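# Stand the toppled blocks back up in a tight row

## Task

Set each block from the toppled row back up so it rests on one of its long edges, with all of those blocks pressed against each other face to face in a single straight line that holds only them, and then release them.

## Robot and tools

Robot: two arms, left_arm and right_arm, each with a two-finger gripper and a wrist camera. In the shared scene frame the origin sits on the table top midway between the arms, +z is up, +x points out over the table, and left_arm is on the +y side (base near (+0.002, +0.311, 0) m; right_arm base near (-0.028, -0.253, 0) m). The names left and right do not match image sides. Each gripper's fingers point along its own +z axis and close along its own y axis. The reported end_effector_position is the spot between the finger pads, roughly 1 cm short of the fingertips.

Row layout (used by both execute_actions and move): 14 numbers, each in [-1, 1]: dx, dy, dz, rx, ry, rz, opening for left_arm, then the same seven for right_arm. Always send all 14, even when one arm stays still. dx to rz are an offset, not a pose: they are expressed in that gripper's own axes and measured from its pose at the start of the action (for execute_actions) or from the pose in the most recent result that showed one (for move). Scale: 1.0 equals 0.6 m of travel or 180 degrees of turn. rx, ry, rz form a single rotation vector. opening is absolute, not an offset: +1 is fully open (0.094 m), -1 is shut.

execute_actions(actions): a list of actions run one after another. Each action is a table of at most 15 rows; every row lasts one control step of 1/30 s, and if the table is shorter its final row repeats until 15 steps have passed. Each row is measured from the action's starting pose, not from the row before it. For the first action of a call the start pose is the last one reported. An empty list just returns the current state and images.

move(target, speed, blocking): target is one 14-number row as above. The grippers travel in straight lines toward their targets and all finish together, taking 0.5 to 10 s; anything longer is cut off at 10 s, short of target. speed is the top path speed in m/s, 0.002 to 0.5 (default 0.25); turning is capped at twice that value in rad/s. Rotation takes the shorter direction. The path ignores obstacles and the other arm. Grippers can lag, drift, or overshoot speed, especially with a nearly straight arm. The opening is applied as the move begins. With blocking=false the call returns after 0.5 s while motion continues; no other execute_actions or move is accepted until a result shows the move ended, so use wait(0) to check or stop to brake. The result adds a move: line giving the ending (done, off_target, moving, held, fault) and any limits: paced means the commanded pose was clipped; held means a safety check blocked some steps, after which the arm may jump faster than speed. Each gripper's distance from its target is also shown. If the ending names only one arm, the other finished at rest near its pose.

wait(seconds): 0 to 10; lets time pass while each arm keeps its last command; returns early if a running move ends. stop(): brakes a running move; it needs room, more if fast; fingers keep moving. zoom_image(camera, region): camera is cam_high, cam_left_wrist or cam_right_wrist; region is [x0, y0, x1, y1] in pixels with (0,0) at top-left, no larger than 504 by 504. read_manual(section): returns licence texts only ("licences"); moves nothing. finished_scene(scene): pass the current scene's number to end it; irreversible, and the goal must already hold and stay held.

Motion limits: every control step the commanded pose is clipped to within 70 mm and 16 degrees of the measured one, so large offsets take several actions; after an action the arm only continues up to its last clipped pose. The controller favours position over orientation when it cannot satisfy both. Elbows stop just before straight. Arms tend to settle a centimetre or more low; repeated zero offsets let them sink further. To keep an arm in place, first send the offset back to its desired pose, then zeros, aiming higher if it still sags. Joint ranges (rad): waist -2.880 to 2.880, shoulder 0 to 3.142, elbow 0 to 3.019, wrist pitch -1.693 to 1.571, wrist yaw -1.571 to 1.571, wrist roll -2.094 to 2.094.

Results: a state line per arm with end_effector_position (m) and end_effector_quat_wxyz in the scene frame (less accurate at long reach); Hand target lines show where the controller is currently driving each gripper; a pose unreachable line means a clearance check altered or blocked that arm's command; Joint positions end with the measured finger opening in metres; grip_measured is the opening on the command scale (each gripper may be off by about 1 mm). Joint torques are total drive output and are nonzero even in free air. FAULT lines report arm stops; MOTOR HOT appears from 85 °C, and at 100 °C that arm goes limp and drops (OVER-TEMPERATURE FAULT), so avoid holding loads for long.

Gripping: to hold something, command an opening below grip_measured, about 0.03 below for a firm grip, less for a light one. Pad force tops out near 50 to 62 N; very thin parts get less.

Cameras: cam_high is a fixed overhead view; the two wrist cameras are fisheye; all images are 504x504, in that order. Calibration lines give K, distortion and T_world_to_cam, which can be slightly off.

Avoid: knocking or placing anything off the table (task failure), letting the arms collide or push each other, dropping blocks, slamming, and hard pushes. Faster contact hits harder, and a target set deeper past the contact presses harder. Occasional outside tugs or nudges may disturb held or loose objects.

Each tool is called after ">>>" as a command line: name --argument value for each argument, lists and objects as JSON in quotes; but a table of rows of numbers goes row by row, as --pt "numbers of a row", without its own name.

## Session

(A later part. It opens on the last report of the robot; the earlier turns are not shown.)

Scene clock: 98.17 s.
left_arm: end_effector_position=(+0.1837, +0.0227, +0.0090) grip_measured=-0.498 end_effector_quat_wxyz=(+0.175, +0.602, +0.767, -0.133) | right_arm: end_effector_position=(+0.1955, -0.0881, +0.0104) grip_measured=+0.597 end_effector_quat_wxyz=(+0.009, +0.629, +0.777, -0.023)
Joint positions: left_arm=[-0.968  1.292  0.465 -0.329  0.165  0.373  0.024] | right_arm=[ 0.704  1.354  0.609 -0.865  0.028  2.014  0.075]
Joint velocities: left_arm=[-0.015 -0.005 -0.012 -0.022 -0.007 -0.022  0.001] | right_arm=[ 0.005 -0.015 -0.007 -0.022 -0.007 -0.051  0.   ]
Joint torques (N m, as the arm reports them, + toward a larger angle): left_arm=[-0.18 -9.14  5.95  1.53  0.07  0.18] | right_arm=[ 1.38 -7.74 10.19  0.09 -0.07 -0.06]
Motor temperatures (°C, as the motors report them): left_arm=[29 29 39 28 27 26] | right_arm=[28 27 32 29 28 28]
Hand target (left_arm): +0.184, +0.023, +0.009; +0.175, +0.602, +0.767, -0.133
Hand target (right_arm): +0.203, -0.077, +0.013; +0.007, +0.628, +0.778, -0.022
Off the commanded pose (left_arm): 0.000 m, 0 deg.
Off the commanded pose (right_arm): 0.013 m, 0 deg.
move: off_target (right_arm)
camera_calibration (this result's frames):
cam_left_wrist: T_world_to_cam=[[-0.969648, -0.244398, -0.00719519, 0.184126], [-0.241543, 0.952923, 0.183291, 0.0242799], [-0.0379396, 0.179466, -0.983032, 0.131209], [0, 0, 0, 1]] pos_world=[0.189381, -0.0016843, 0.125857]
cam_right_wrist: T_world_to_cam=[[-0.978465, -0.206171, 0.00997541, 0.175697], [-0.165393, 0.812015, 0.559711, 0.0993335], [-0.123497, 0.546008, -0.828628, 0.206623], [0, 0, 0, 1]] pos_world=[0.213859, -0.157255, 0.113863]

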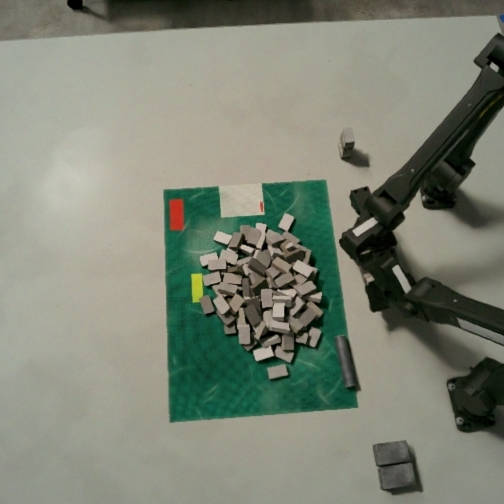

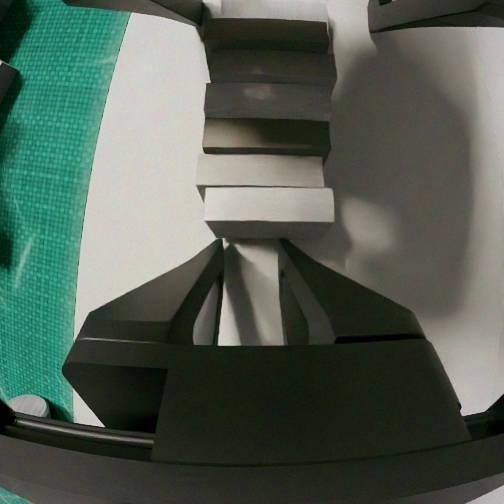

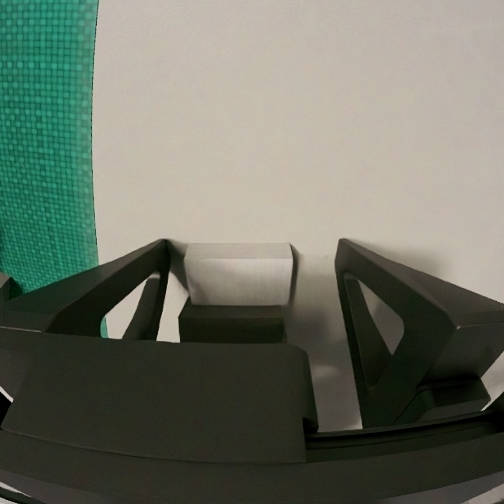

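>>> move --target '[0,0,0,0,0,0,-0.5,-0.008,0.01,0,0,0,0,-0.2]' --speed 0.05

>>> move --target '[0,0,0,0,0,0,-0.5,-0.12,0.02,0,0,0,0,-0.2]' --speed 0.05

Scene clock: 102.93 s.
left_arm: end_effector_position=(+0.1837, +0.0227, +0.0090) grip_measured=-0.498 end_effector_quat_wxyz=(+0.175, +0.602, +0.767, -0.133) | right_arm: end_effector_position=(+0.1981, -0.0917, +0.0105) grip_measured=-0.083 end_effector_quat_wxyz=(+0.009, +0.630, +0.776, -0.023)
Joint positions: left_arm=[-0.968  1.292  0.465 -0.329  0.165  0.373  0.024] | right_arm=[ 0.689  1.354  0.609 -0.865  0.029  2.002  0.043]
Joint velocities: left_arm=[ 0.005 -0.015 -0.007 -0.007 -0.066  0.007 -0.001] | right_arm=[-0.005  0.005  0.012  0.027 -0.007 -0.051 -0.001]
Joint torques (N m, as the arm reports them, + toward a larger angle): left_arm=[ 0.   -9.15  6.04  1.58  0.08  0.19] | right_arm=[ 0.33 -8.84  7.9   0.17  0.13 -0.28]
Motor temperatures (°C, as the motors report them): left_arm=[29 29 38 28 27 26] | right_arm=[28 27 32 29 28 28]
Hand target (left_arm): +0.184, +0.023, +0.009; +0.175, +0.602, +0.767, -0.133
Hand target (right_arm): +0.202, -0.092, +0.010; +0.009, +0.628, +0.777, -0.023
Off the commanded pose (left_arm): 0.000 m, 0 deg.
Off the commanded pose (right_arm): 0.004 m, 0 deg.
move: done
camera_calibration (this result's frames):
cam_left_wrist: T_world_to_cam=[[-0.969648, -0.244398, -0.00719519, 0.184126], [-0.241543, 0.952923, 0.183291, 0.0242799], [-0.0379396, 0.179466, -0.983032, 0.131209], [0, 0, 0, 1]] pos_world=[0.189381, -0.0016843, 0.125857]
cam_right_wrist: T_world_to_cam=[[-0.979162, -0.202834, 0.00999623, 0.177948], [-0.162704, 0.81299, 0.559084, 0.102239], [-0.121528, 0.545807, -0.829051, 0.208505], [0, 0, 0, 1]] pos_world=[0.216214, -0.160829, 0.113923]

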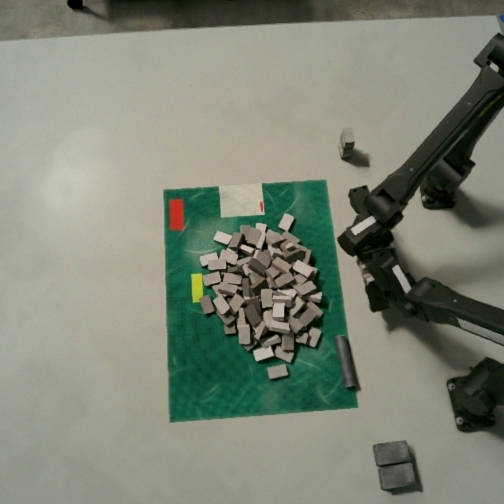

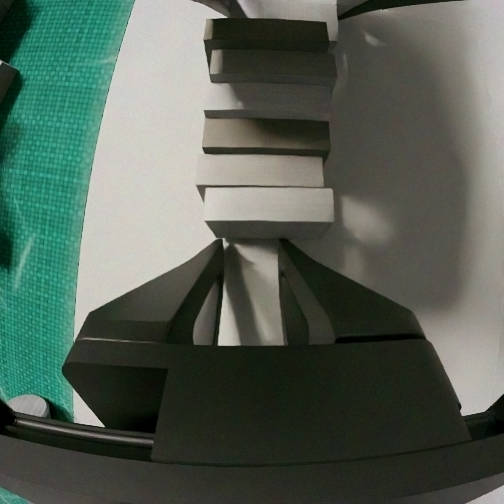

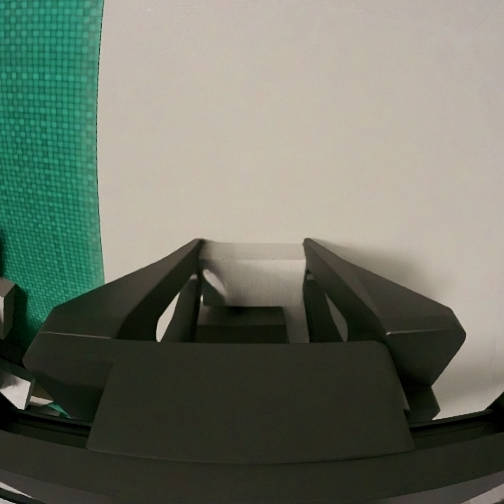

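Scene clock: 104.77 s.
left_arm: end_effector_position=(+0.1837, +0.0227, +0.0090) grip_measured=-0.498 end_effector_quat_wxyz=(+0.175, +0.602, +0.767, -0.133) | right_arm: end_effector_position=(+0.2280, -0.1563, +0.0109) grip_measured=-0.083 end_effector_quat_wxyz=(+0.005, +0.633, +0.774, -0.024)
Joint positions: left_arm=[-0.968  1.292  0.465 -0.329  0.165  0.373  0.024] | right_arm=[ 0.432  1.34   0.597 -0.865  0.032  1.754  0.043]
Joint velocities: left_arm=[-0.005  0.005 -0.032 -0.007 -0.125 -0.095 -0.002] | right_arm=[-0.005 -0.015 -0.002 -0.012 -0.007 -0.066 -0.001]
Joint torques (N m, as the arm reports them, + toward a larger angle): left_arm=[-0.15 -8.88  5.92  1.49  0.08  0.2 ] | right_arm=[  0.99 -10.12   6.14   0.12   0.28  -0.21]
Motor temperatures (°C, as the motors report them): left_arm=[29 29 38 28 27 26] | right_arm=[28 27 32 29 28 28]
Hand target (left_arm): +0.184, +0.023, +0.009; +0.175, +0.602, +0.767, -0.133
Hand target (right_arm): +0.225, -0.160, +0.012; +0.006, +0.630, +0.776, -0.023
Off the commanded pose (left_arm): 0.000 m, 0 deg.
Off the commanded pose (right_arm): 0.005 m, 1 deg.
move: done
camera_calibration (this result's frames):
cam_left_wrist: T_world_to_cam=[[-0.969648, -0.244398, -0.00719519, 0.184126], [-0.241543, 0.952923, 0.183291, 0.0242799], [-0.0379396, 0.179466, -0.983032, 0.131209], [0, 0, 0, 1]] pos_world=[0.189381, -0.0016843, 0.125857]
cam_right_wrist: T_world_to_cam=[[-0.980691, -0.194838, 0.0168279, 0.195601], [-0.15172, 0.812301, 0.563159, 0.156745], [-0.123394, 0.549732, -0.826177, 0.248843], [0, 0, 0, 1]] pos_world=[0.246311, -0.226011, 0.114025]

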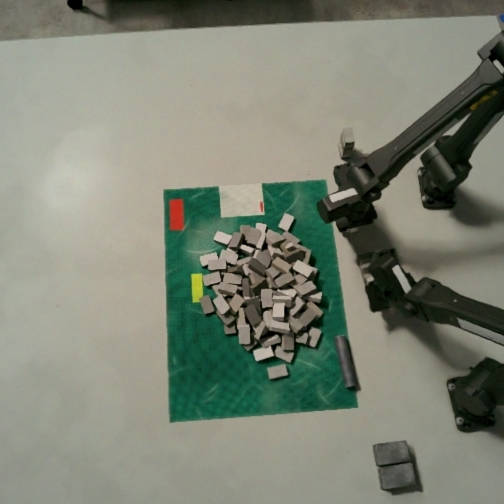

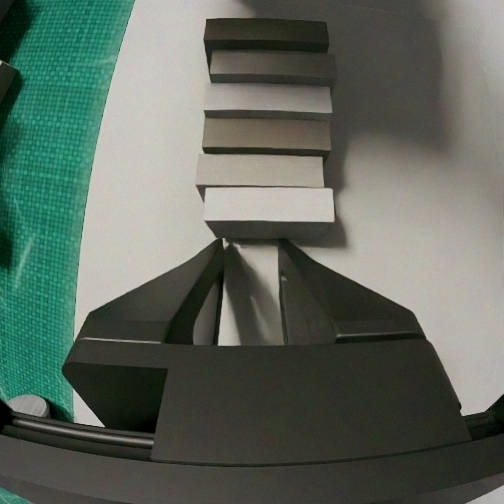

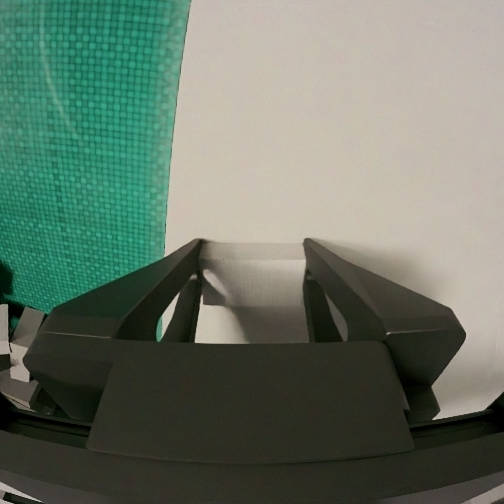

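>>> move --target '[0.06,0,-0.1,0,0,0,-0.5,0,0,0,0,0,0,0.3]' --speed 0.1

>>> move --target '[0,0,0,0,0,0,-0.5,0.012,0,-0.004,0,-0.25,0,0.3]' --speed 0.15

Scene clock: 114.40 s.
left_arm: end_effector_position=(+0.1721, +0.0709, +0.0519) grip_measured=-0.498 end_effector_quat_wxyz=(+0.183, +0.600, +0.767, -0.136) | right_arm: end_effector_position=(+0.2280, -0.1563, +0.0110) grip_measured=+0.297 end_effector_quat_wxyz=(+0.005, +0.632, +0.775, -0.024)
Joint positions: left_arm=[-0.879  1.008  0.415 -0.561  0.203  0.453  0.024] | right_arm=[ 0.432  1.339  0.597 -0.865  0.032  1.751  0.061]
Joint velocities: left_arm=[-0.005 -0.005 -0.012 -0.002 -0.051  0.051  0.   ] | right_arm=[-0.015  0.005 -0.022 -0.007  0.037  0.022 -0.001]
Joint torques (N m, as the arm reports them, + toward a larger angle): left_arm=[ 0.79 -5.98  6.49  0.89  0.34  0.27] | right_arm=[ 1.66 -8.11  7.08  0.41  0.12 -0.06]
Motor temperatures (°C, as the motors report them): left_arm=[29 29 37 28 27 26] | right_arm=[28 27 32 29 28 28]
Hand target (left_arm): +0.170, +0.079, +0.047; +0.175, +0.602, +0.768, -0.134
Hand target (right_arm): +0.228, -0.156, +0.011; +0.005, +0.633, +0.774, -0.024
Off the commanded pose (left_arm): 0.010 m, 1 deg.
Off the commanded pose (right_arm): 0.000 m, 0 deg.
move: done
camera_calibration (this result's frames):
cam_left_wrist: T_world_to_cam=[[-0.968907, -0.247143, -0.0118227, 0.185292], [-0.2456, 0.954863, 0.167083, -0.0309702], [-0.0300044, 0.164792, -0.985872, 0.16407], [0, 0, 0, 1]] pos_world=[0.176847, 0.0483286, 0.169117]
cam_right_wrist: T_world_to_cam=[[-0.980172, -0.197456, 0.0165552, 0.195119], [-0.15402, 0.81178, 0.563286, 0.157125], [-0.124664, 0.549567, -0.826096, 0.249181], [0, 0, 0, 1]] pos_world=[0.246515, -0.225965, 0.114111]

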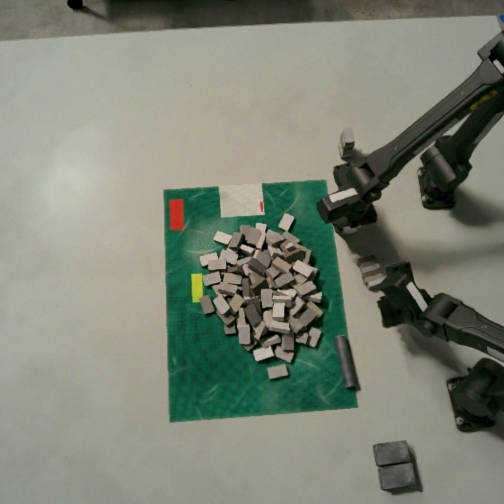

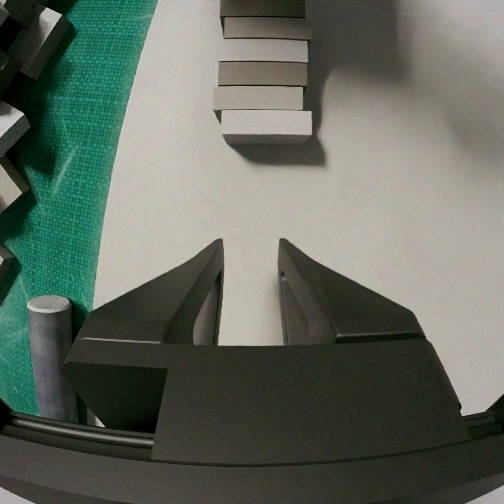

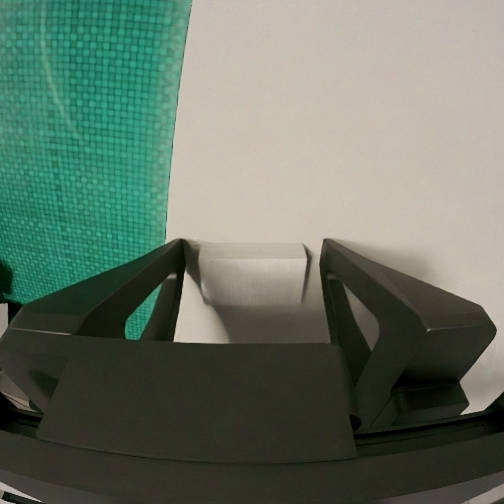

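Scene clock: 117.30 s.
left_arm: end_effector_position=(+0.1721, +0.0709, +0.0519) grip_measured=-0.498 end_effector_quat_wxyz=(+0.183, +0.600, +0.766, -0.136) | right_arm: end_effector_position=(+0.2253, -0.1563, +0.0147) grip_measured=+0.297 end_effector_quat_wxyz=(+0.273, +0.538, +0.764, -0.228)
Joint positions: left_arm=[-0.879  1.008  0.415 -0.561  0.203  0.453  0.024] | right_arm=[ 0.798  1.58   0.688 -1.072  0.628  2.103  0.061]
Joint velocities: left_arm=[-0.015  0.015  0.002 -0.002 -0.066 -0.022  0.   ] | right_arm=[-0.015 -0.005 -0.002  0.002 -0.022 -0.095  0.001]
Joint torques (N m, as the arm reports them, + toward a larger angle): left_arm=[-0.02 -5.15  7.19  1.5   0.13  0.16] | right_arm=[ 1.7  -8.87  7.82 -1.29  0.2  -0.07]
Motor temperatures (°C, as the motors report them): left_arm=[29 29 37 28 27 26] | right_arm=[28 27 32 29 28 28]
Hand target (left_arm): +0.172, +0.071, +0.052; +0.183, +0.600, +0.766, -0.136
Hand target (right_arm): +0.228, -0.148, +0.014; +0.269, +0.534, +0.767, -0.232
Off the commanded pose (left_arm): 0.000 m, 0 deg.
Off the commanded pose (right_arm): 0.007 m, 9 deg.
joint sent to its limit (right arm) — the command would take joint 6 (wrist roll) past its upper limit, so that joint was sent only as far as its limit.
move: off_target (right_arm)
camera_calibration (this result's frames):
cam_left_wrist: T_world_to_cam=[[-0.968989, -0.246812, -0.0119922, 0.185291], [-0.245301, 0.95494, 0.167086, -0.0310272], [-0.0297869, 0.164846, -0.985869, 0.164029], [0, 0, 0, 1]] pos_world=[0.17682, 0.0483217, 0.169117]
cam_right_wrist: T_world_to_cam=[[-0.945276, -0.323523, 0.0422617, 0.164483], [-0.32607, 0.941283, -0.0875418, 0.223224], [-0.0114584, -0.0965314, -0.995264, 0.127847], [0, 0, 0, 1]] pos_world=[0.229734, -0.144562, 0.139831]

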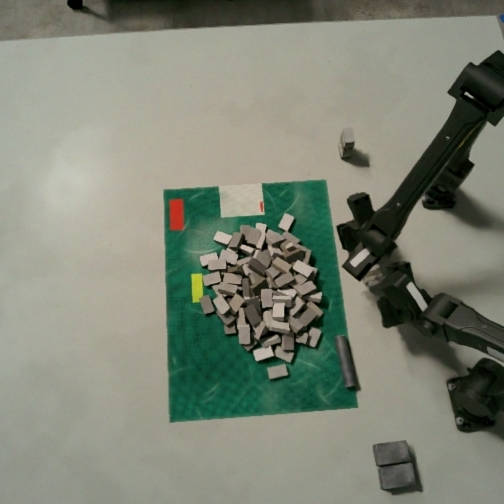

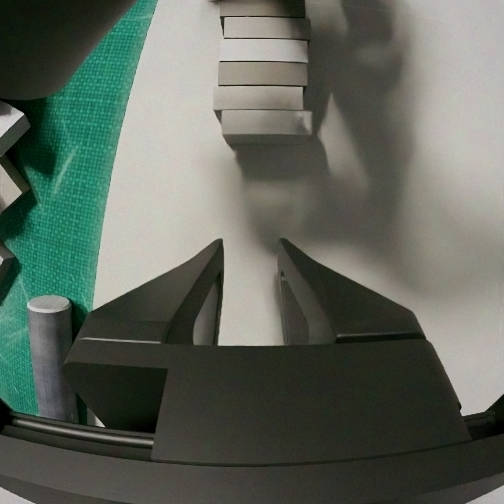

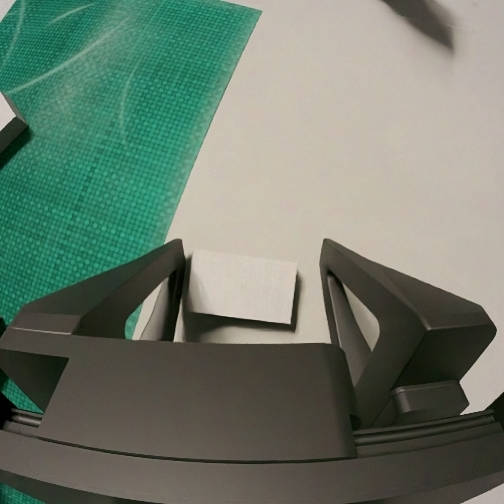

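>>> move --target '[0,0,0,0,0,0,-0.5,0.02,0,0,0,0,0,0.3]' --speed 0.05

>>> move --target '[0,0,0,0,0,0,-0.5,0,0,0,0,0,0,-0.2]'

>>> move --target '[0,0,0,0,0,0,-0.5,-0.033,0,-0.038,0,0,0,-0.2]' --speed 0.1

>>> move --target '[0,0,0,0,0,0,-0.5,0,0,0,0,0.43,0,-0.2]' --speed 0.2

Scene clock: 126.00 s.
left_arm: end_effector_position=(+0.1721, +0.0709, +0.0519) grip_measured=-0.498 end_effector_quat_wxyz=(+0.183, +0.600, +0.766, -0.136) | right_arm: end_effector_position=(+0.2243, -0.1538, +0.0146) grip_measured=+0.297 end_effector_quat_wxyz=(+0.274, +0.535, +0.766, -0.226)
Joint positions: left_arm=[-0.879  1.008  0.415 -0.561  0.203  0.453  0.024] | right_arm=[ 0.807  1.58   0.688 -1.072  0.627  2.105  0.061]
Joint velocities: left_arm=[-0.005  0.005 -0.002 -0.012 -0.022 -0.037 -0.   ] | right_arm=[-0.005 -0.024 -0.002  0.002  0.022 -0.051  0.001]
Joint torques (N m, as the arm reports them, + toward a larger angle): left_arm=[ 0.2  -5.49  7.14  1.54  0.11  0.17] | right_arm=[ 1.58 -9.12  5.4   0.28 -0.06 -0.17]
Motor temperatures (°C, as the motors report them): left_arm=[29 29 38 28 27 26] | right_arm=[28 27 32 29 28 28]
Hand target (left_arm): +0.172, +0.071, +0.052; +0.183, +0.600, +0.766, -0.136
Hand target (right_arm): +0.222, -0.148, +0.007; +0.268, +0.533, +0.770, -0.225
Off the commanded pose (left_arm): 0.000 m, 0 deg.
Off the commanded pose (right_arm): 0.010 m, 0 deg.
joint sent to its limit (right arm) — the command would take joint 6 (wrist roll) past its upper limit, so that joint was sent only as far as its limit.
move: done
camera_calibration (this result's frames):
cam_left_wrist: T_world_to_cam=[[-0.968989, -0.246812, -0.0119922, 0.185291], [-0.245301, 0.95494, 0.167086, -0.0310272], [-0.0297869, 0.164846, -0.985869, 0.164029], [0, 0, 0, 1]] pos_world=[0.17682, 0.0483217, 0.169117]
cam_right_wrist: T_world_to_cam=[[-0.942749, -0.330939, 0.0412852, 0.162622], [-0.333355, 0.93878, -0.0869887, 0.2218], [-0.0099697, -0.0957711, -0.995353, 0.127787], [0, 0, 0, 1]] pos_world=[0.228524, -0.142165, 0.139773]

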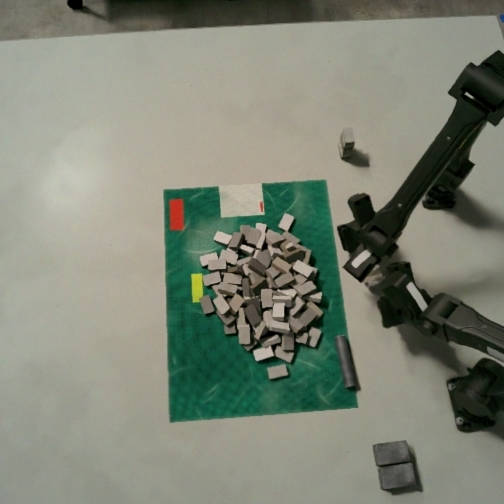

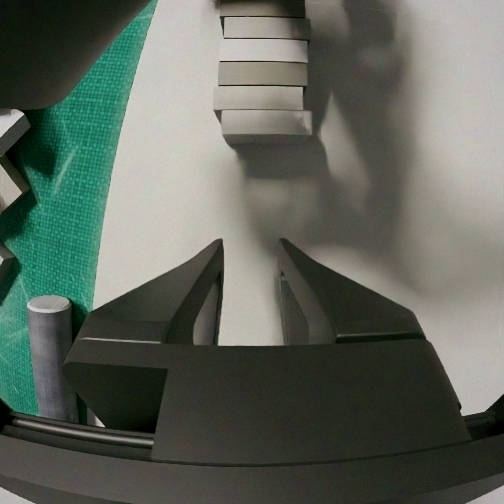

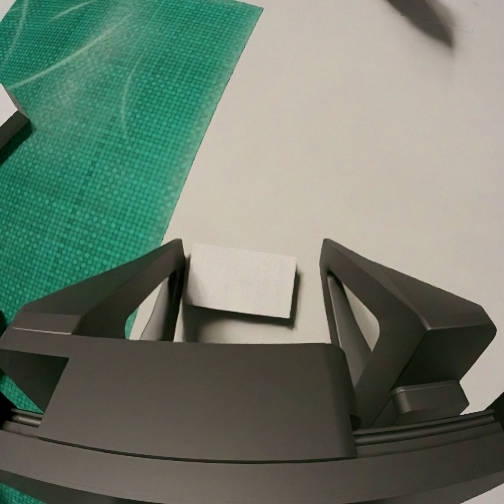

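Scene clock: 126.50 s.
left_arm: end_effector_position=(+0.1721, +0.0709, +0.0519) grip_measured=-0.498 end_effector_quat_wxyz=(+0.183, +0.600, +0.766, -0.136) | right_arm: end_effector_position=(+0.2244, -0.1539, +0.0147) grip_measured=-0.077 end_effector_quat_wxyz=(+0.274, +0.535, +0.766, -0.226)
Joint positions: left_arm=[-0.879  1.008  0.415 -0.561  0.203  0.453  0.024] | right_arm=[ 0.807  1.58   0.688 -1.072  0.628  2.105  0.043]
Joint velocities: left_arm=[-0.015 -0.005  0.012 -0.012  0.037 -0.066  0.   ] | right_arm=[ 0.005 -0.005 -0.002  0.017 -0.022 -0.11  -0.001]
Joint torques (N m, as the arm reports them, + toward a larger angle): left_arm=[-0.29 -5.27  7.28  1.46  0.11  0.17] | right_arm=[  1.39 -11.47   5.16  -0.41   0.42  -0.12]
Motor temperatures (°C, as the motors report them): left_arm=[29 29 38 28 27 26] | right_arm=[28 27 32 29 28 28]
Hand target (left_arm): +0.172, +0.071, +0.052; +0.183, +0.600, +0.766, -0.136
Hand target (right_arm): +0.224, -0.154, +0.015; +0.274, +0.535, +0.766, -0.226
Off the commanded pose (left_arm): 0.000 m, 0 deg.
Off the commanded pose (right_arm): 0.000 m, 0 deg.
move: done
camera_calibration (this result's frames):
cam_left_wrist: T_world_to_cam=[[-0.968989, -0.246812, -0.0119922, 0.185291], [-0.245301, 0.95494, 0.167086, -0.0310272], [-0.0297869, 0.164846, -0.985869, 0.164029], [0, 0, 0, 1]] pos_world=[0.17682, 0.0483217, 0.169117]
cam_right_wrist: T_world_to_cam=[[-0.942672, -0.331193, 0.0409988, 0.162637], [-0.333587, 0.938637, -0.0876312, 0.22193], [-0.00946013, -0.0962842, -0.995309, 0.127659], [0, 0, 0, 1]] pos_world=[0.228554, -0.142156, 0.13984]

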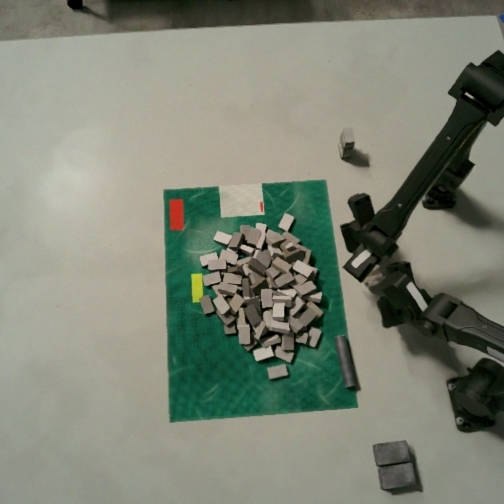

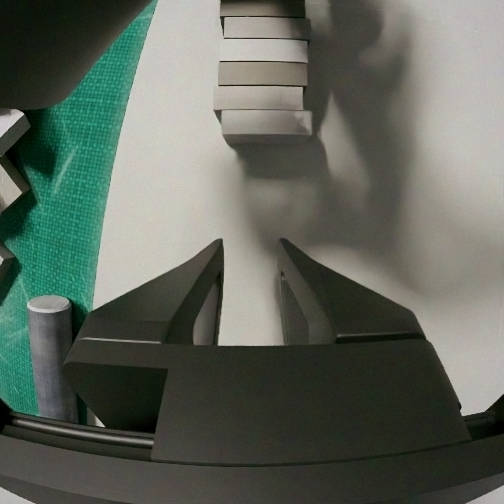

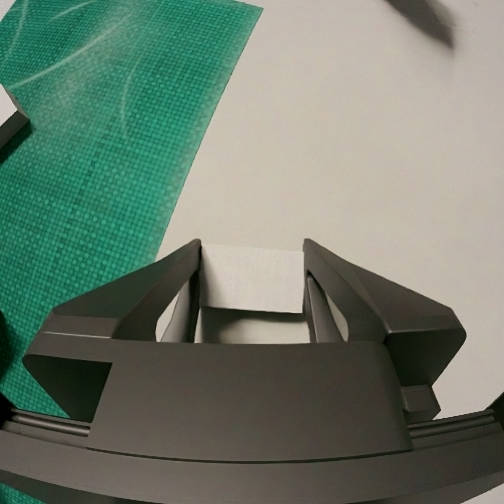

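Scene clock: 127.27 s.
left_arm: end_effector_position=(+0.1721, +0.0709, +0.0519) grip_measured=-0.498 end_effector_quat_wxyz=(+0.183, +0.600, +0.766, -0.136) | right_arm: end_effector_position=(+0.2180, -0.1599, +0.0361) grip_measured=-0.077 end_effector_quat_wxyz=(+0.273, +0.533, +0.767, -0.233)
Joint positions: left_arm=[-0.879  1.008  0.415 -0.561  0.203  0.453  0.024] | right_arm=[ 0.807  1.514  0.688 -1.152  0.628  2.105  0.043]
Joint velocities: left_arm=[-0.015  0.005  0.007 -0.017  0.007 -0.022  0.001] | right_arm=[-0.015 -0.015  0.002  0.007 -0.022  0.022 -0.001]
Joint torques (N m, as the arm reports them, + toward a larger angle): left_arm=[-0.24 -5.61  7.11  1.45  0.11  0.16] | right_arm=[  1.44 -11.85   8.65  -1.44   0.52  -0.16]
Motor temperatures (°C, as the motors report them): left_arm=[29 29 38 28 27 26] | right_arm=[28 27 32 29 28 28]
Hand target (left_arm): +0.172, +0.071, +0.052; +0.183, +0.600, +0.766, -0.136
Hand target (right_arm): +0.226, -0.154, +0.045; +0.274, +0.535, +0.766, -0.226
Off the commanded pose (left_arm): 0.000 m, 0 deg.
Off the commanded pose (right_arm): 0.014 m, 1 deg.
move: off_target (right_arm)
camera_calibration (this result's frames):
cam_left_wrist: T_world_to_cam=[[-0.968989, -0.246812, -0.0119922, 0.185291], [-0.245301, 0.95494, 0.167086, -0.0310272], [-0.0297869, 0.164846, -0.985869, 0.164029], [0, 0, 0, 1]] pos_world=[0.17682, 0.0483217, 0.169117]
cam_right_wrist: T_world_to_cam=[[-0.942185, -0.330734, 0.0538792, 0.153278], [-0.334516, 0.937761, -0.0932915, 0.227586], [-0.0196712, -0.105921, -0.99418, 0.148978], [0, 0, 0, 1]] pos_world=[0.223478, -0.146947, 0.161084]

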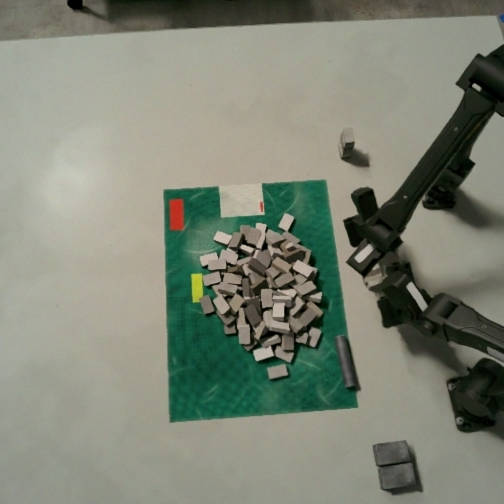

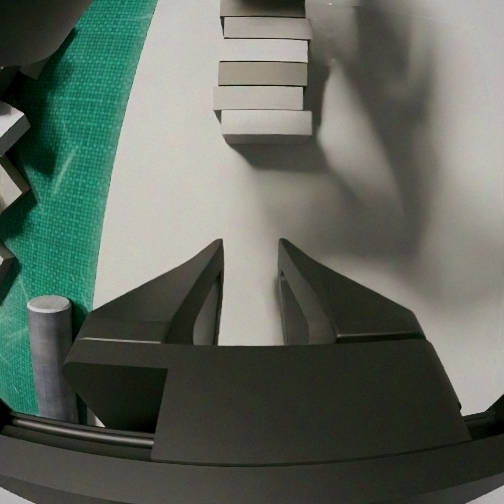

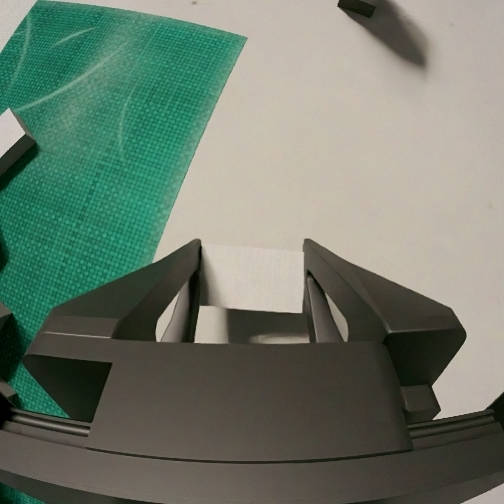

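Scene clock: 131.13 s.
left_arm: end_effector_position=(+0.1721, +0.0709, +0.0519) grip_measured=-0.498 end_effector_quat_wxyz=(+0.183, +0.600, +0.766, -0.136) | right_arm: end_effector_position=(+0.2091, -0.1609, +0.0291) grip_measured=-0.077 end_effector_quat_wxyz=(-0.277, +0.566, +0.764, +0.142)
Joint positions: left_arm=[-0.879  1.008  0.415 -0.561  0.203  0.453  0.024] | right_arm=[ 0.054  1.444  0.634 -1.071 -0.56   1.189  0.043]
Joint velocities: left_arm=[-0.015 -0.005 -0.002  0.012 -0.007 -0.007 -0.   ] | right_arm=[-0.005 -0.005 -0.007 -0.017 -0.022 -0.022  0.001]
Joint torques (N m, as the arm reports them, + toward a larger angle): left_arm=[ 0.2  -5.47  7.19  1.47  0.1   0.18] | right_arm=[ 0.69 -9.11  8.54 -0.89 -0.38 -0.17]
Motor temperatures (°C, as the motors report them): left_arm=[29 29 38 28 27 26] | right_arm=[28 27 32 29 28 28]
Hand target (left_arm): +0.172, +0.071, +0.052; +0.183, +0.600, +0.766, -0.136
Hand target (right_arm): +0.216, -0.162, +0.034; -0.278, +0.563, +0.764, +0.146
Off the commanded pose (left_arm): 0.000 m, 0 deg.
Off the commanded pose (right_arm): 0.011 m, 2 deg.
move: off_target (right_arm)
camera_calibration (this result's frames):
cam_left_wrist: T_world_to_cam=[[-0.968989, -0.246812, -0.0119922, 0.185291], [-0.245301, 0.95494, 0.167086, -0.0310272], [-0.0297869, 0.164846, -0.985869, 0.164029], [0, 0, 0, 1]] pos_world=[0.17682, 0.0483217, 0.169117]
cam_right_wrist: T_world_to_cam=[[-0.947108, -0.308995, 0.0866481, 0.148418], [-0.0157925, 0.314554, 0.949108, 0.0276416], [-0.320525, 0.89754, -0.302797, 0.345995], [0, 0, 0, 1]] pos_world=[0.251905, -0.273378, 0.0656712]

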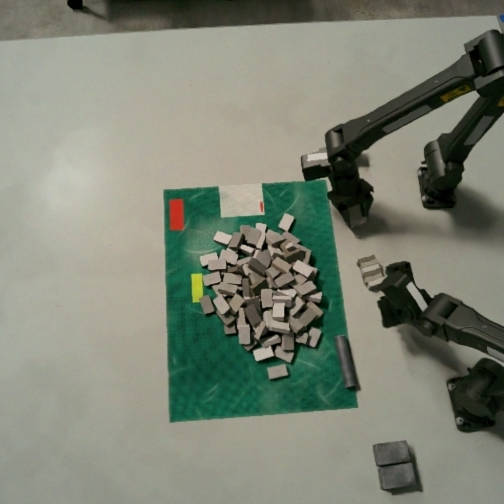

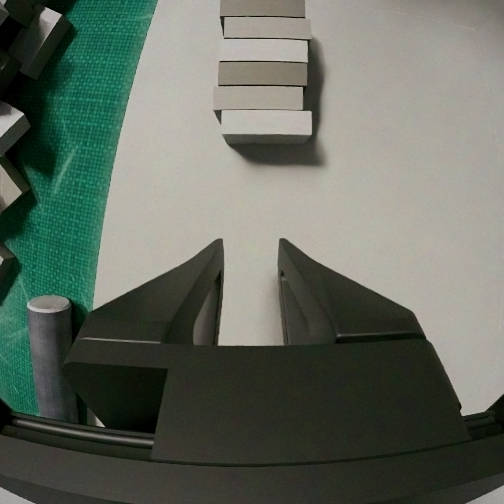

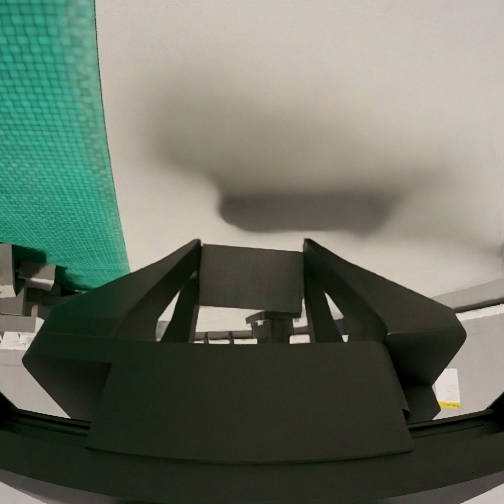

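>>> move --target '[0,0,0,0,0,0,-0.5,0.062,0.027,0.082,-0.042,0,0.01,-0.2]' --speed 0.08

Scene clock: 138.60 s.
left_arm: end_effector_position=(+0.1721, +0.0709, +0.0519) grip_measured=-0.498 end_effector_quat_wxyz=(+0.183, +0.600, +0.766, -0.136) | right_arm: end_effector_position=(+0.2061, -0.1015, +0.0107) grip_measured=-0.077 end_effector_quat_wxyz=(-0.243, +0.597, +0.742, +0.184)
Joint positions: left_arm=[-0.879  1.008  0.415 -0.561  0.203  0.453  0.024] | right_arm=[ 0.26   1.384  0.519 -0.731 -0.619  1.555  0.043]
Joint velocities: left_arm=[-0.015  0.005  0.002  0.017 -0.007 -0.007 -0.001] | right_arm=[-0.005 -0.015  0.007  0.007 -0.081  0.095 -0.   ]
Joint torques (N m, as the arm reports them, + toward a larger angle): left_arm=[-0.07 -5.43  7.18  1.49  0.1   0.16] | right_arm=[ 2.22 -9.44  4.85  1.05 -0.18 -0.06]
Motor temperatures (°C, as the motors report them): left_arm=[29 29 38 28 27 26] | right_arm=[28 27 32 29 28 28]
Hand target (left_arm): +0.172, +0.071, +0.052; +0.183, +0.600, +0.766, -0.136
Hand target (right_arm): +0.204, -0.100, +0.009; -0.239, +0.596, +0.743, +0.188
Off the commanded pose (left_arm): 0.000 m, 0 deg.
Off the commanded pose (right_arm): 0.003 m, 1 deg.
move: done
camera_calibration (this result's frames):
cam_left_wrist: T_world_to_cam=[[-0.968989, -0.246812, -0.0119922, 0.185291], [-0.245301, 0.95494, 0.167086, -0.0310272], [-0.0297869, 0.164846, -0.985869, 0.164029], [0, 0, 0, 1]] pos_world=[0.17682, 0.0483217, 0.169117]
cam_right_wrist: T_world_to_cam=[[-0.977717, -0.209802, 0.00723607, 0.182754], [-0.0581838, 0.303944, 0.950911, 0.0340145], [-0.201702, 0.929301, -0.309379, 0.264926], [0, 0, 0, 1]] pos_world=[0.234097, -0.218193, 0.0482954]

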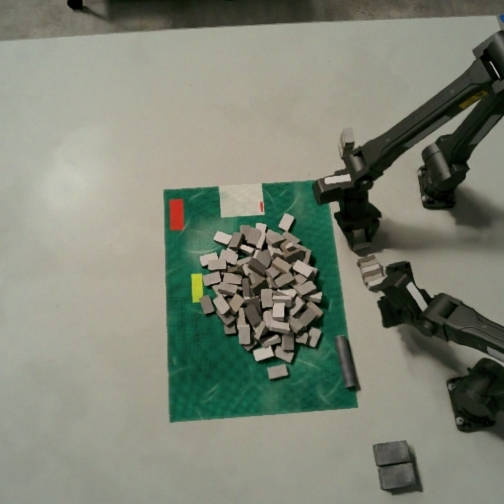

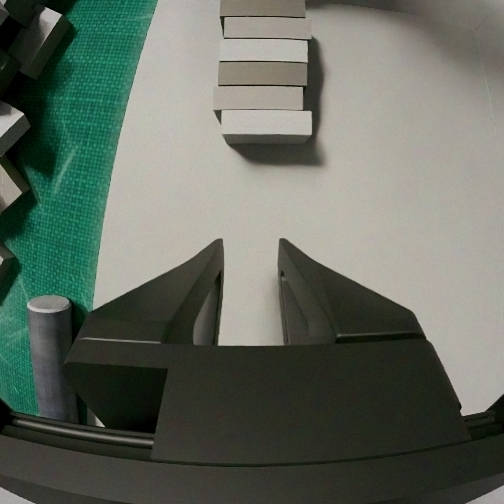

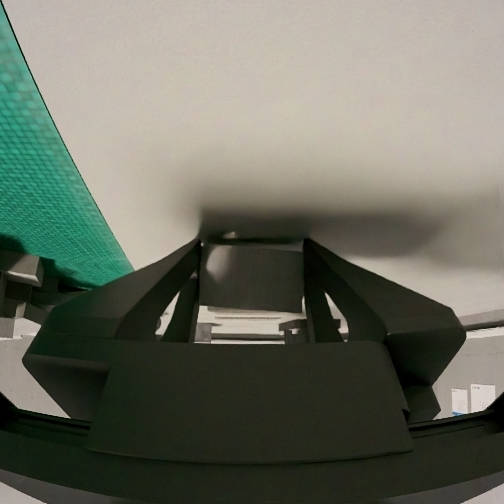

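>>> move --target '[0,0,0,0,0,0,-0.5,0,0,0,0,0,0,0.3]'

>>> move --target '[-0.036,0,0.105,0,0,0,-0.5,-0.047,0,-0.037,0,0,0,0.3]' --speed 0.06

>>> move --target '[0,0,0,0,0,0,-0.5,0,0,0,0,0,0,-0.5]'

Scene clock: 146.67 s.
left_arm: end_effector_position=(+0.1721, +0.0709, +0.0519) grip_measured=-0.498 end_effector_quat_wxyz=(+0.183, +0.600, +0.766, -0.136) | right_arm: end_effector_position=(+0.2062, -0.1014, +0.0107) grip_measured=+0.297 end_effector_quat_wxyz=(-0.243, +0.597, +0.742, +0.185)
Joint positions: left_arm=[-0.879  1.008  0.415 -0.561  0.203  0.453  0.024] | right_arm=[ 0.26   1.384  0.519 -0.73  -0.62   1.558  0.061]
Joint velocities: left_arm=[-0.015 -0.005 -0.012 -0.007 -0.081 -0.037  0.001] | right_arm=[-0.005 -0.015 -0.012 -0.017  0.022  0.037  0.   ]
Joint torques (N m, as the arm reports them, + toward a larger angle): left_arm=[ 0.32 -4.97  7.17  1.52  0.11  0.17] | right_arm=[ 0.79 -8.9   6.25  0.26 -0.24 -0.17]
Motor temperatures (°C, as the motors report them): left_arm=[29 29 38 28 27 26] | right_arm=[28 27 32 29 28 28]
Hand target (left_arm): +0.172, +0.071, +0.052; +0.183, +0.600, +0.766, -0.136
Hand target (right_arm): +0.206, -0.101, +0.011; -0.243, +0.597, +0.742, +0.185
Off the commanded pose (left_arm): 0.000 m, 0 deg.
Off the commanded pose (right_arm): 0.000 m, 0 deg.
move: done
camera_calibration (this result's frames):
cam_left_wrist: T_world_to_cam=[[-0.968989, -0.246812, -0.0119922, 0.185291], [-0.245301, 0.95494, 0.167086, -0.0310272], [-0.0297869, 0.164846, -0.985869, 0.164029], [0, 0, 0, 1]] pos_world=[0.17682, 0.0483217, 0.169117]
cam_right_wrist: T_world_to_cam=[[-0.978168, -0.207662, 0.00802341, 0.18322], [-0.0566448, 0.303567, 0.951125, 0.0335542], [-0.199948, 0.929905, -0.308702, 0.26454], [0, 0, 0, 1]] pos_world=[0.234015, -0.218135, 0.0482799]

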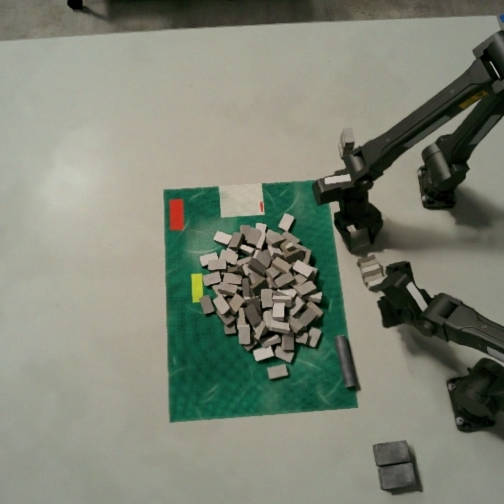

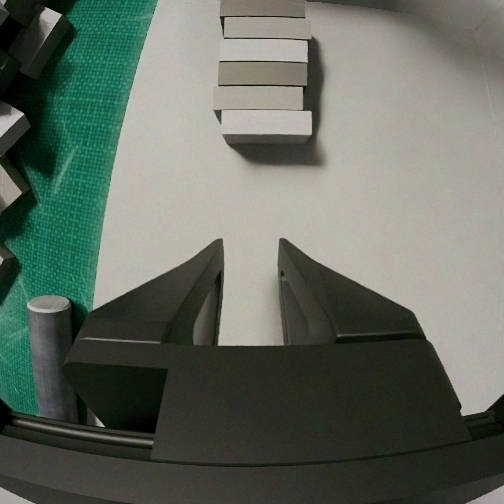

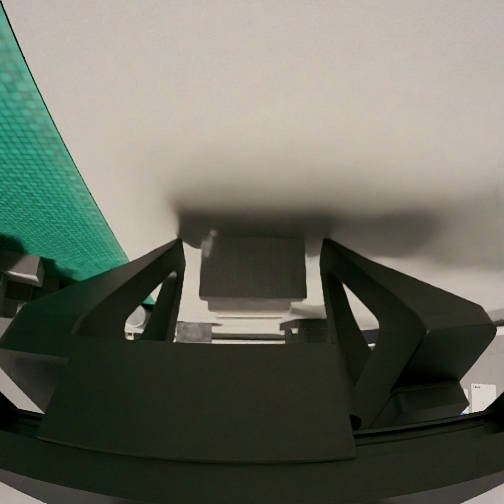

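Scene clock: 148.10 s.
left_arm: end_effector_position=(+0.1804, +0.0372, +0.0086) grip_measured=-0.498 end_effector_quat_wxyz=(+0.185, +0.600, +0.767, -0.137) | right_arm: end_effector_position=(+0.2047, -0.1341, +0.0108) grip_measured=+0.297 end_effector_quat_wxyz=(-0.247, +0.600, +0.738, +0.186)
Joint positions: left_arm=[-0.944  1.246  0.417 -0.311  0.176  0.391  0.024] | right_arm=[ 0.132  1.389  0.519 -0.816 -0.619  1.409  0.061]
Joint velocities: left_arm=[-0.015 -0.005 -0.002 -0.012 -0.007 -0.051 -0.001] | right_arm=[-0.005  0.005 -0.007 -0.007 -0.037 -0.066 -0.002]
Joint torques (N m, as the arm reports them, + toward a larger angle): left_arm=[-1.25 -3.85  7.82  2.55 -0.25  0.04] | right_arm=[ 0.21 -6.53  8.87 -0.49 -0.05 -0.33]
Motor temperatures (°C, as the motors report them): left_arm=[29 29 39 28 27 26] | right_arm=[28 27 32 29 28 28]
Hand target (left_arm): +0.184, +0.026, +0.006; +0.183, +0.600, +0.766, -0.136
Hand target (right_arm): +0.214, -0.137, +0.012; -0.245, +0.597, +0.741, +0.185
Off the commanded pose (left_arm): 0.013 m, 0 deg.
Off the commanded pose (right_arm): 0.010 m, 1 deg.
move: off_target (left_arm)
camera_calibration (this result's frames):
cam_left_wrist: T_world_to_cam=[[-0.968569, -0.248436, -0.0123621, 0.18445], [-0.247061, 0.955057, 0.163789, 0.0107785], [-0.0288846, 0.161695, -0.986418, 0.12706], [0, 0, 0, 1]] pos_world=[0.184986, 0.014985, 0.125849]
cam_right_wrist: T_world_to_cam=[[-0.979514, -0.201014, 0.0120733, 0.176084], [-0.0493336, 0.297659, 0.953397, 0.0410341], [-0.19524, 0.93327, -0.301478, 0.294076], [0, 0, 0, 1]] pos_world=[0.231916, -0.251271, 0.0474097]

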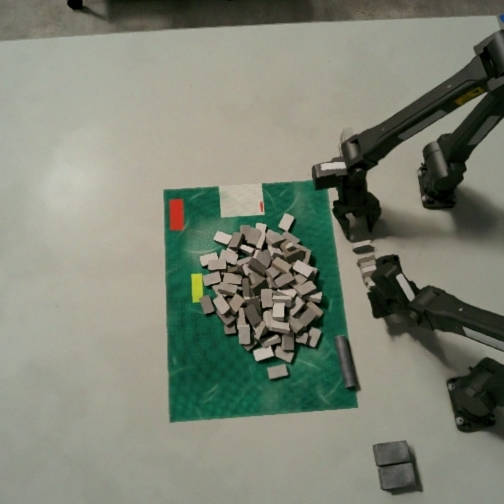

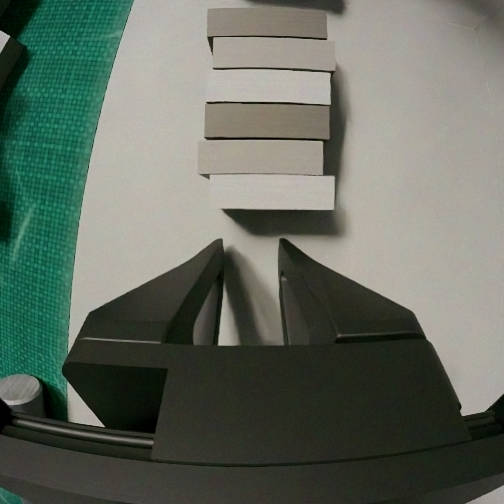

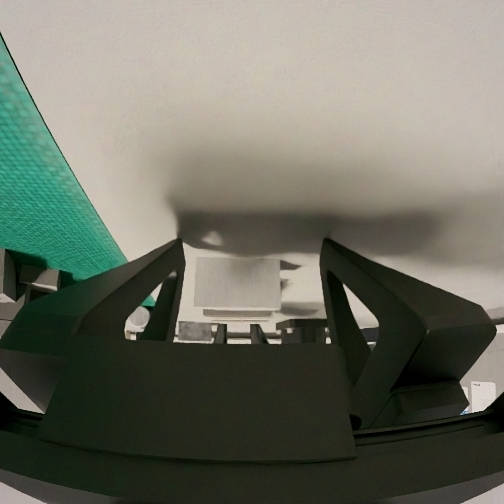

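Scene clock: 148.60 s.
left_arm: end_effector_position=(+0.1805, +0.0371, +0.0089) grip_measured=-0.498 end_effector_quat_wxyz=(+0.185, +0.600, +0.766, -0.137) | right_arm: end_effector_position=(+0.2047, -0.1338, +0.0110) grip_measured=-0.497 end_effector_quat_wxyz=(-0.247, +0.599, +0.738, +0.187)
Joint positions: left_arm=[-0.944  1.245  0.417 -0.311  0.176  0.391  0.024] | right_arm=[ 0.132  1.389  0.519 -0.816 -0.621  1.409  0.024]
Joint velocities: left_arm=[-0.024 -0.005 -0.007  0.007 -0.022 -0.007  0.   ] | right_arm=[-0.005 -0.005 -0.022  0.017 -0.081  0.095  0.   ]
Joint torques (N m, as the arm reports them, + toward a larger angle): left_arm=[-0.19 -7.96  6.01  1.49  0.09  0.18] | right_arm=[ 0.77 -9.04  6.31  0.   -0.2  -0.09]
Motor temperatures (°C, as the motors report them): left_arm=[29 29 38 28 27 26] | right_arm=[28 27 32 29 28 28]
Hand target (left_arm): +0.180, +0.037, +0.009; +0.185, +0.600, +0.767, -0.137
Hand target (right_arm): +0.205, -0.134, +0.011; -0.247, +0.600, +0.738, +0.186
Off the commanded pose (left_arm): 0.000 m, 0 deg.
Off the commanded pose (right_arm): 0.000 m, 0 deg.
move: done
camera_calibration (this result's frames):
cam_left_wrist: T_world_to_cam=[[-0.96856, -0.248447, -0.0128308, 0.184515], [-0.247177, 0.955203, 0.162758, 0.010872], [-0.0281808, 0.160812, -0.986583, 0.12733], [0, 0, 0, 1]] pos_world=[0.184989, 0.014981, 0.126219]
cam_right_wrist: T_world_to_cam=[[-0.979497, -0.201124, 0.0116207, 0.176122], [-0.0494204, 0.295803, 0.95397, 0.040537], [-0.195303, 0.933836, -0.299677, 0.293952], [0, 0, 0, 1]] pos_world=[0.231924, -0.251071, 0.0473729]

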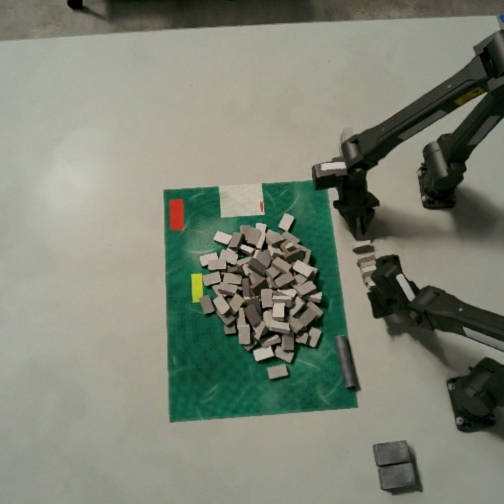

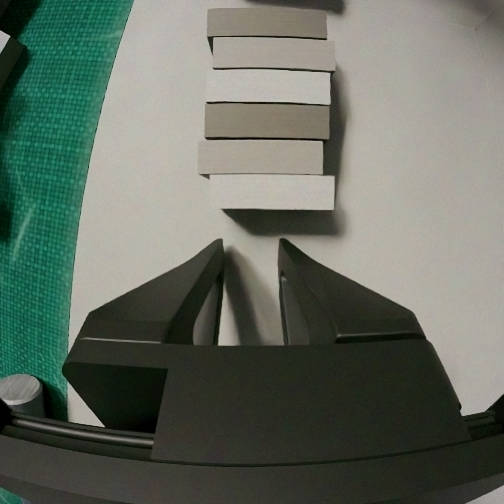

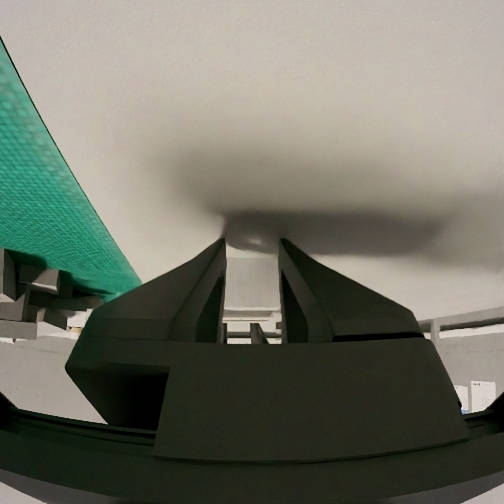

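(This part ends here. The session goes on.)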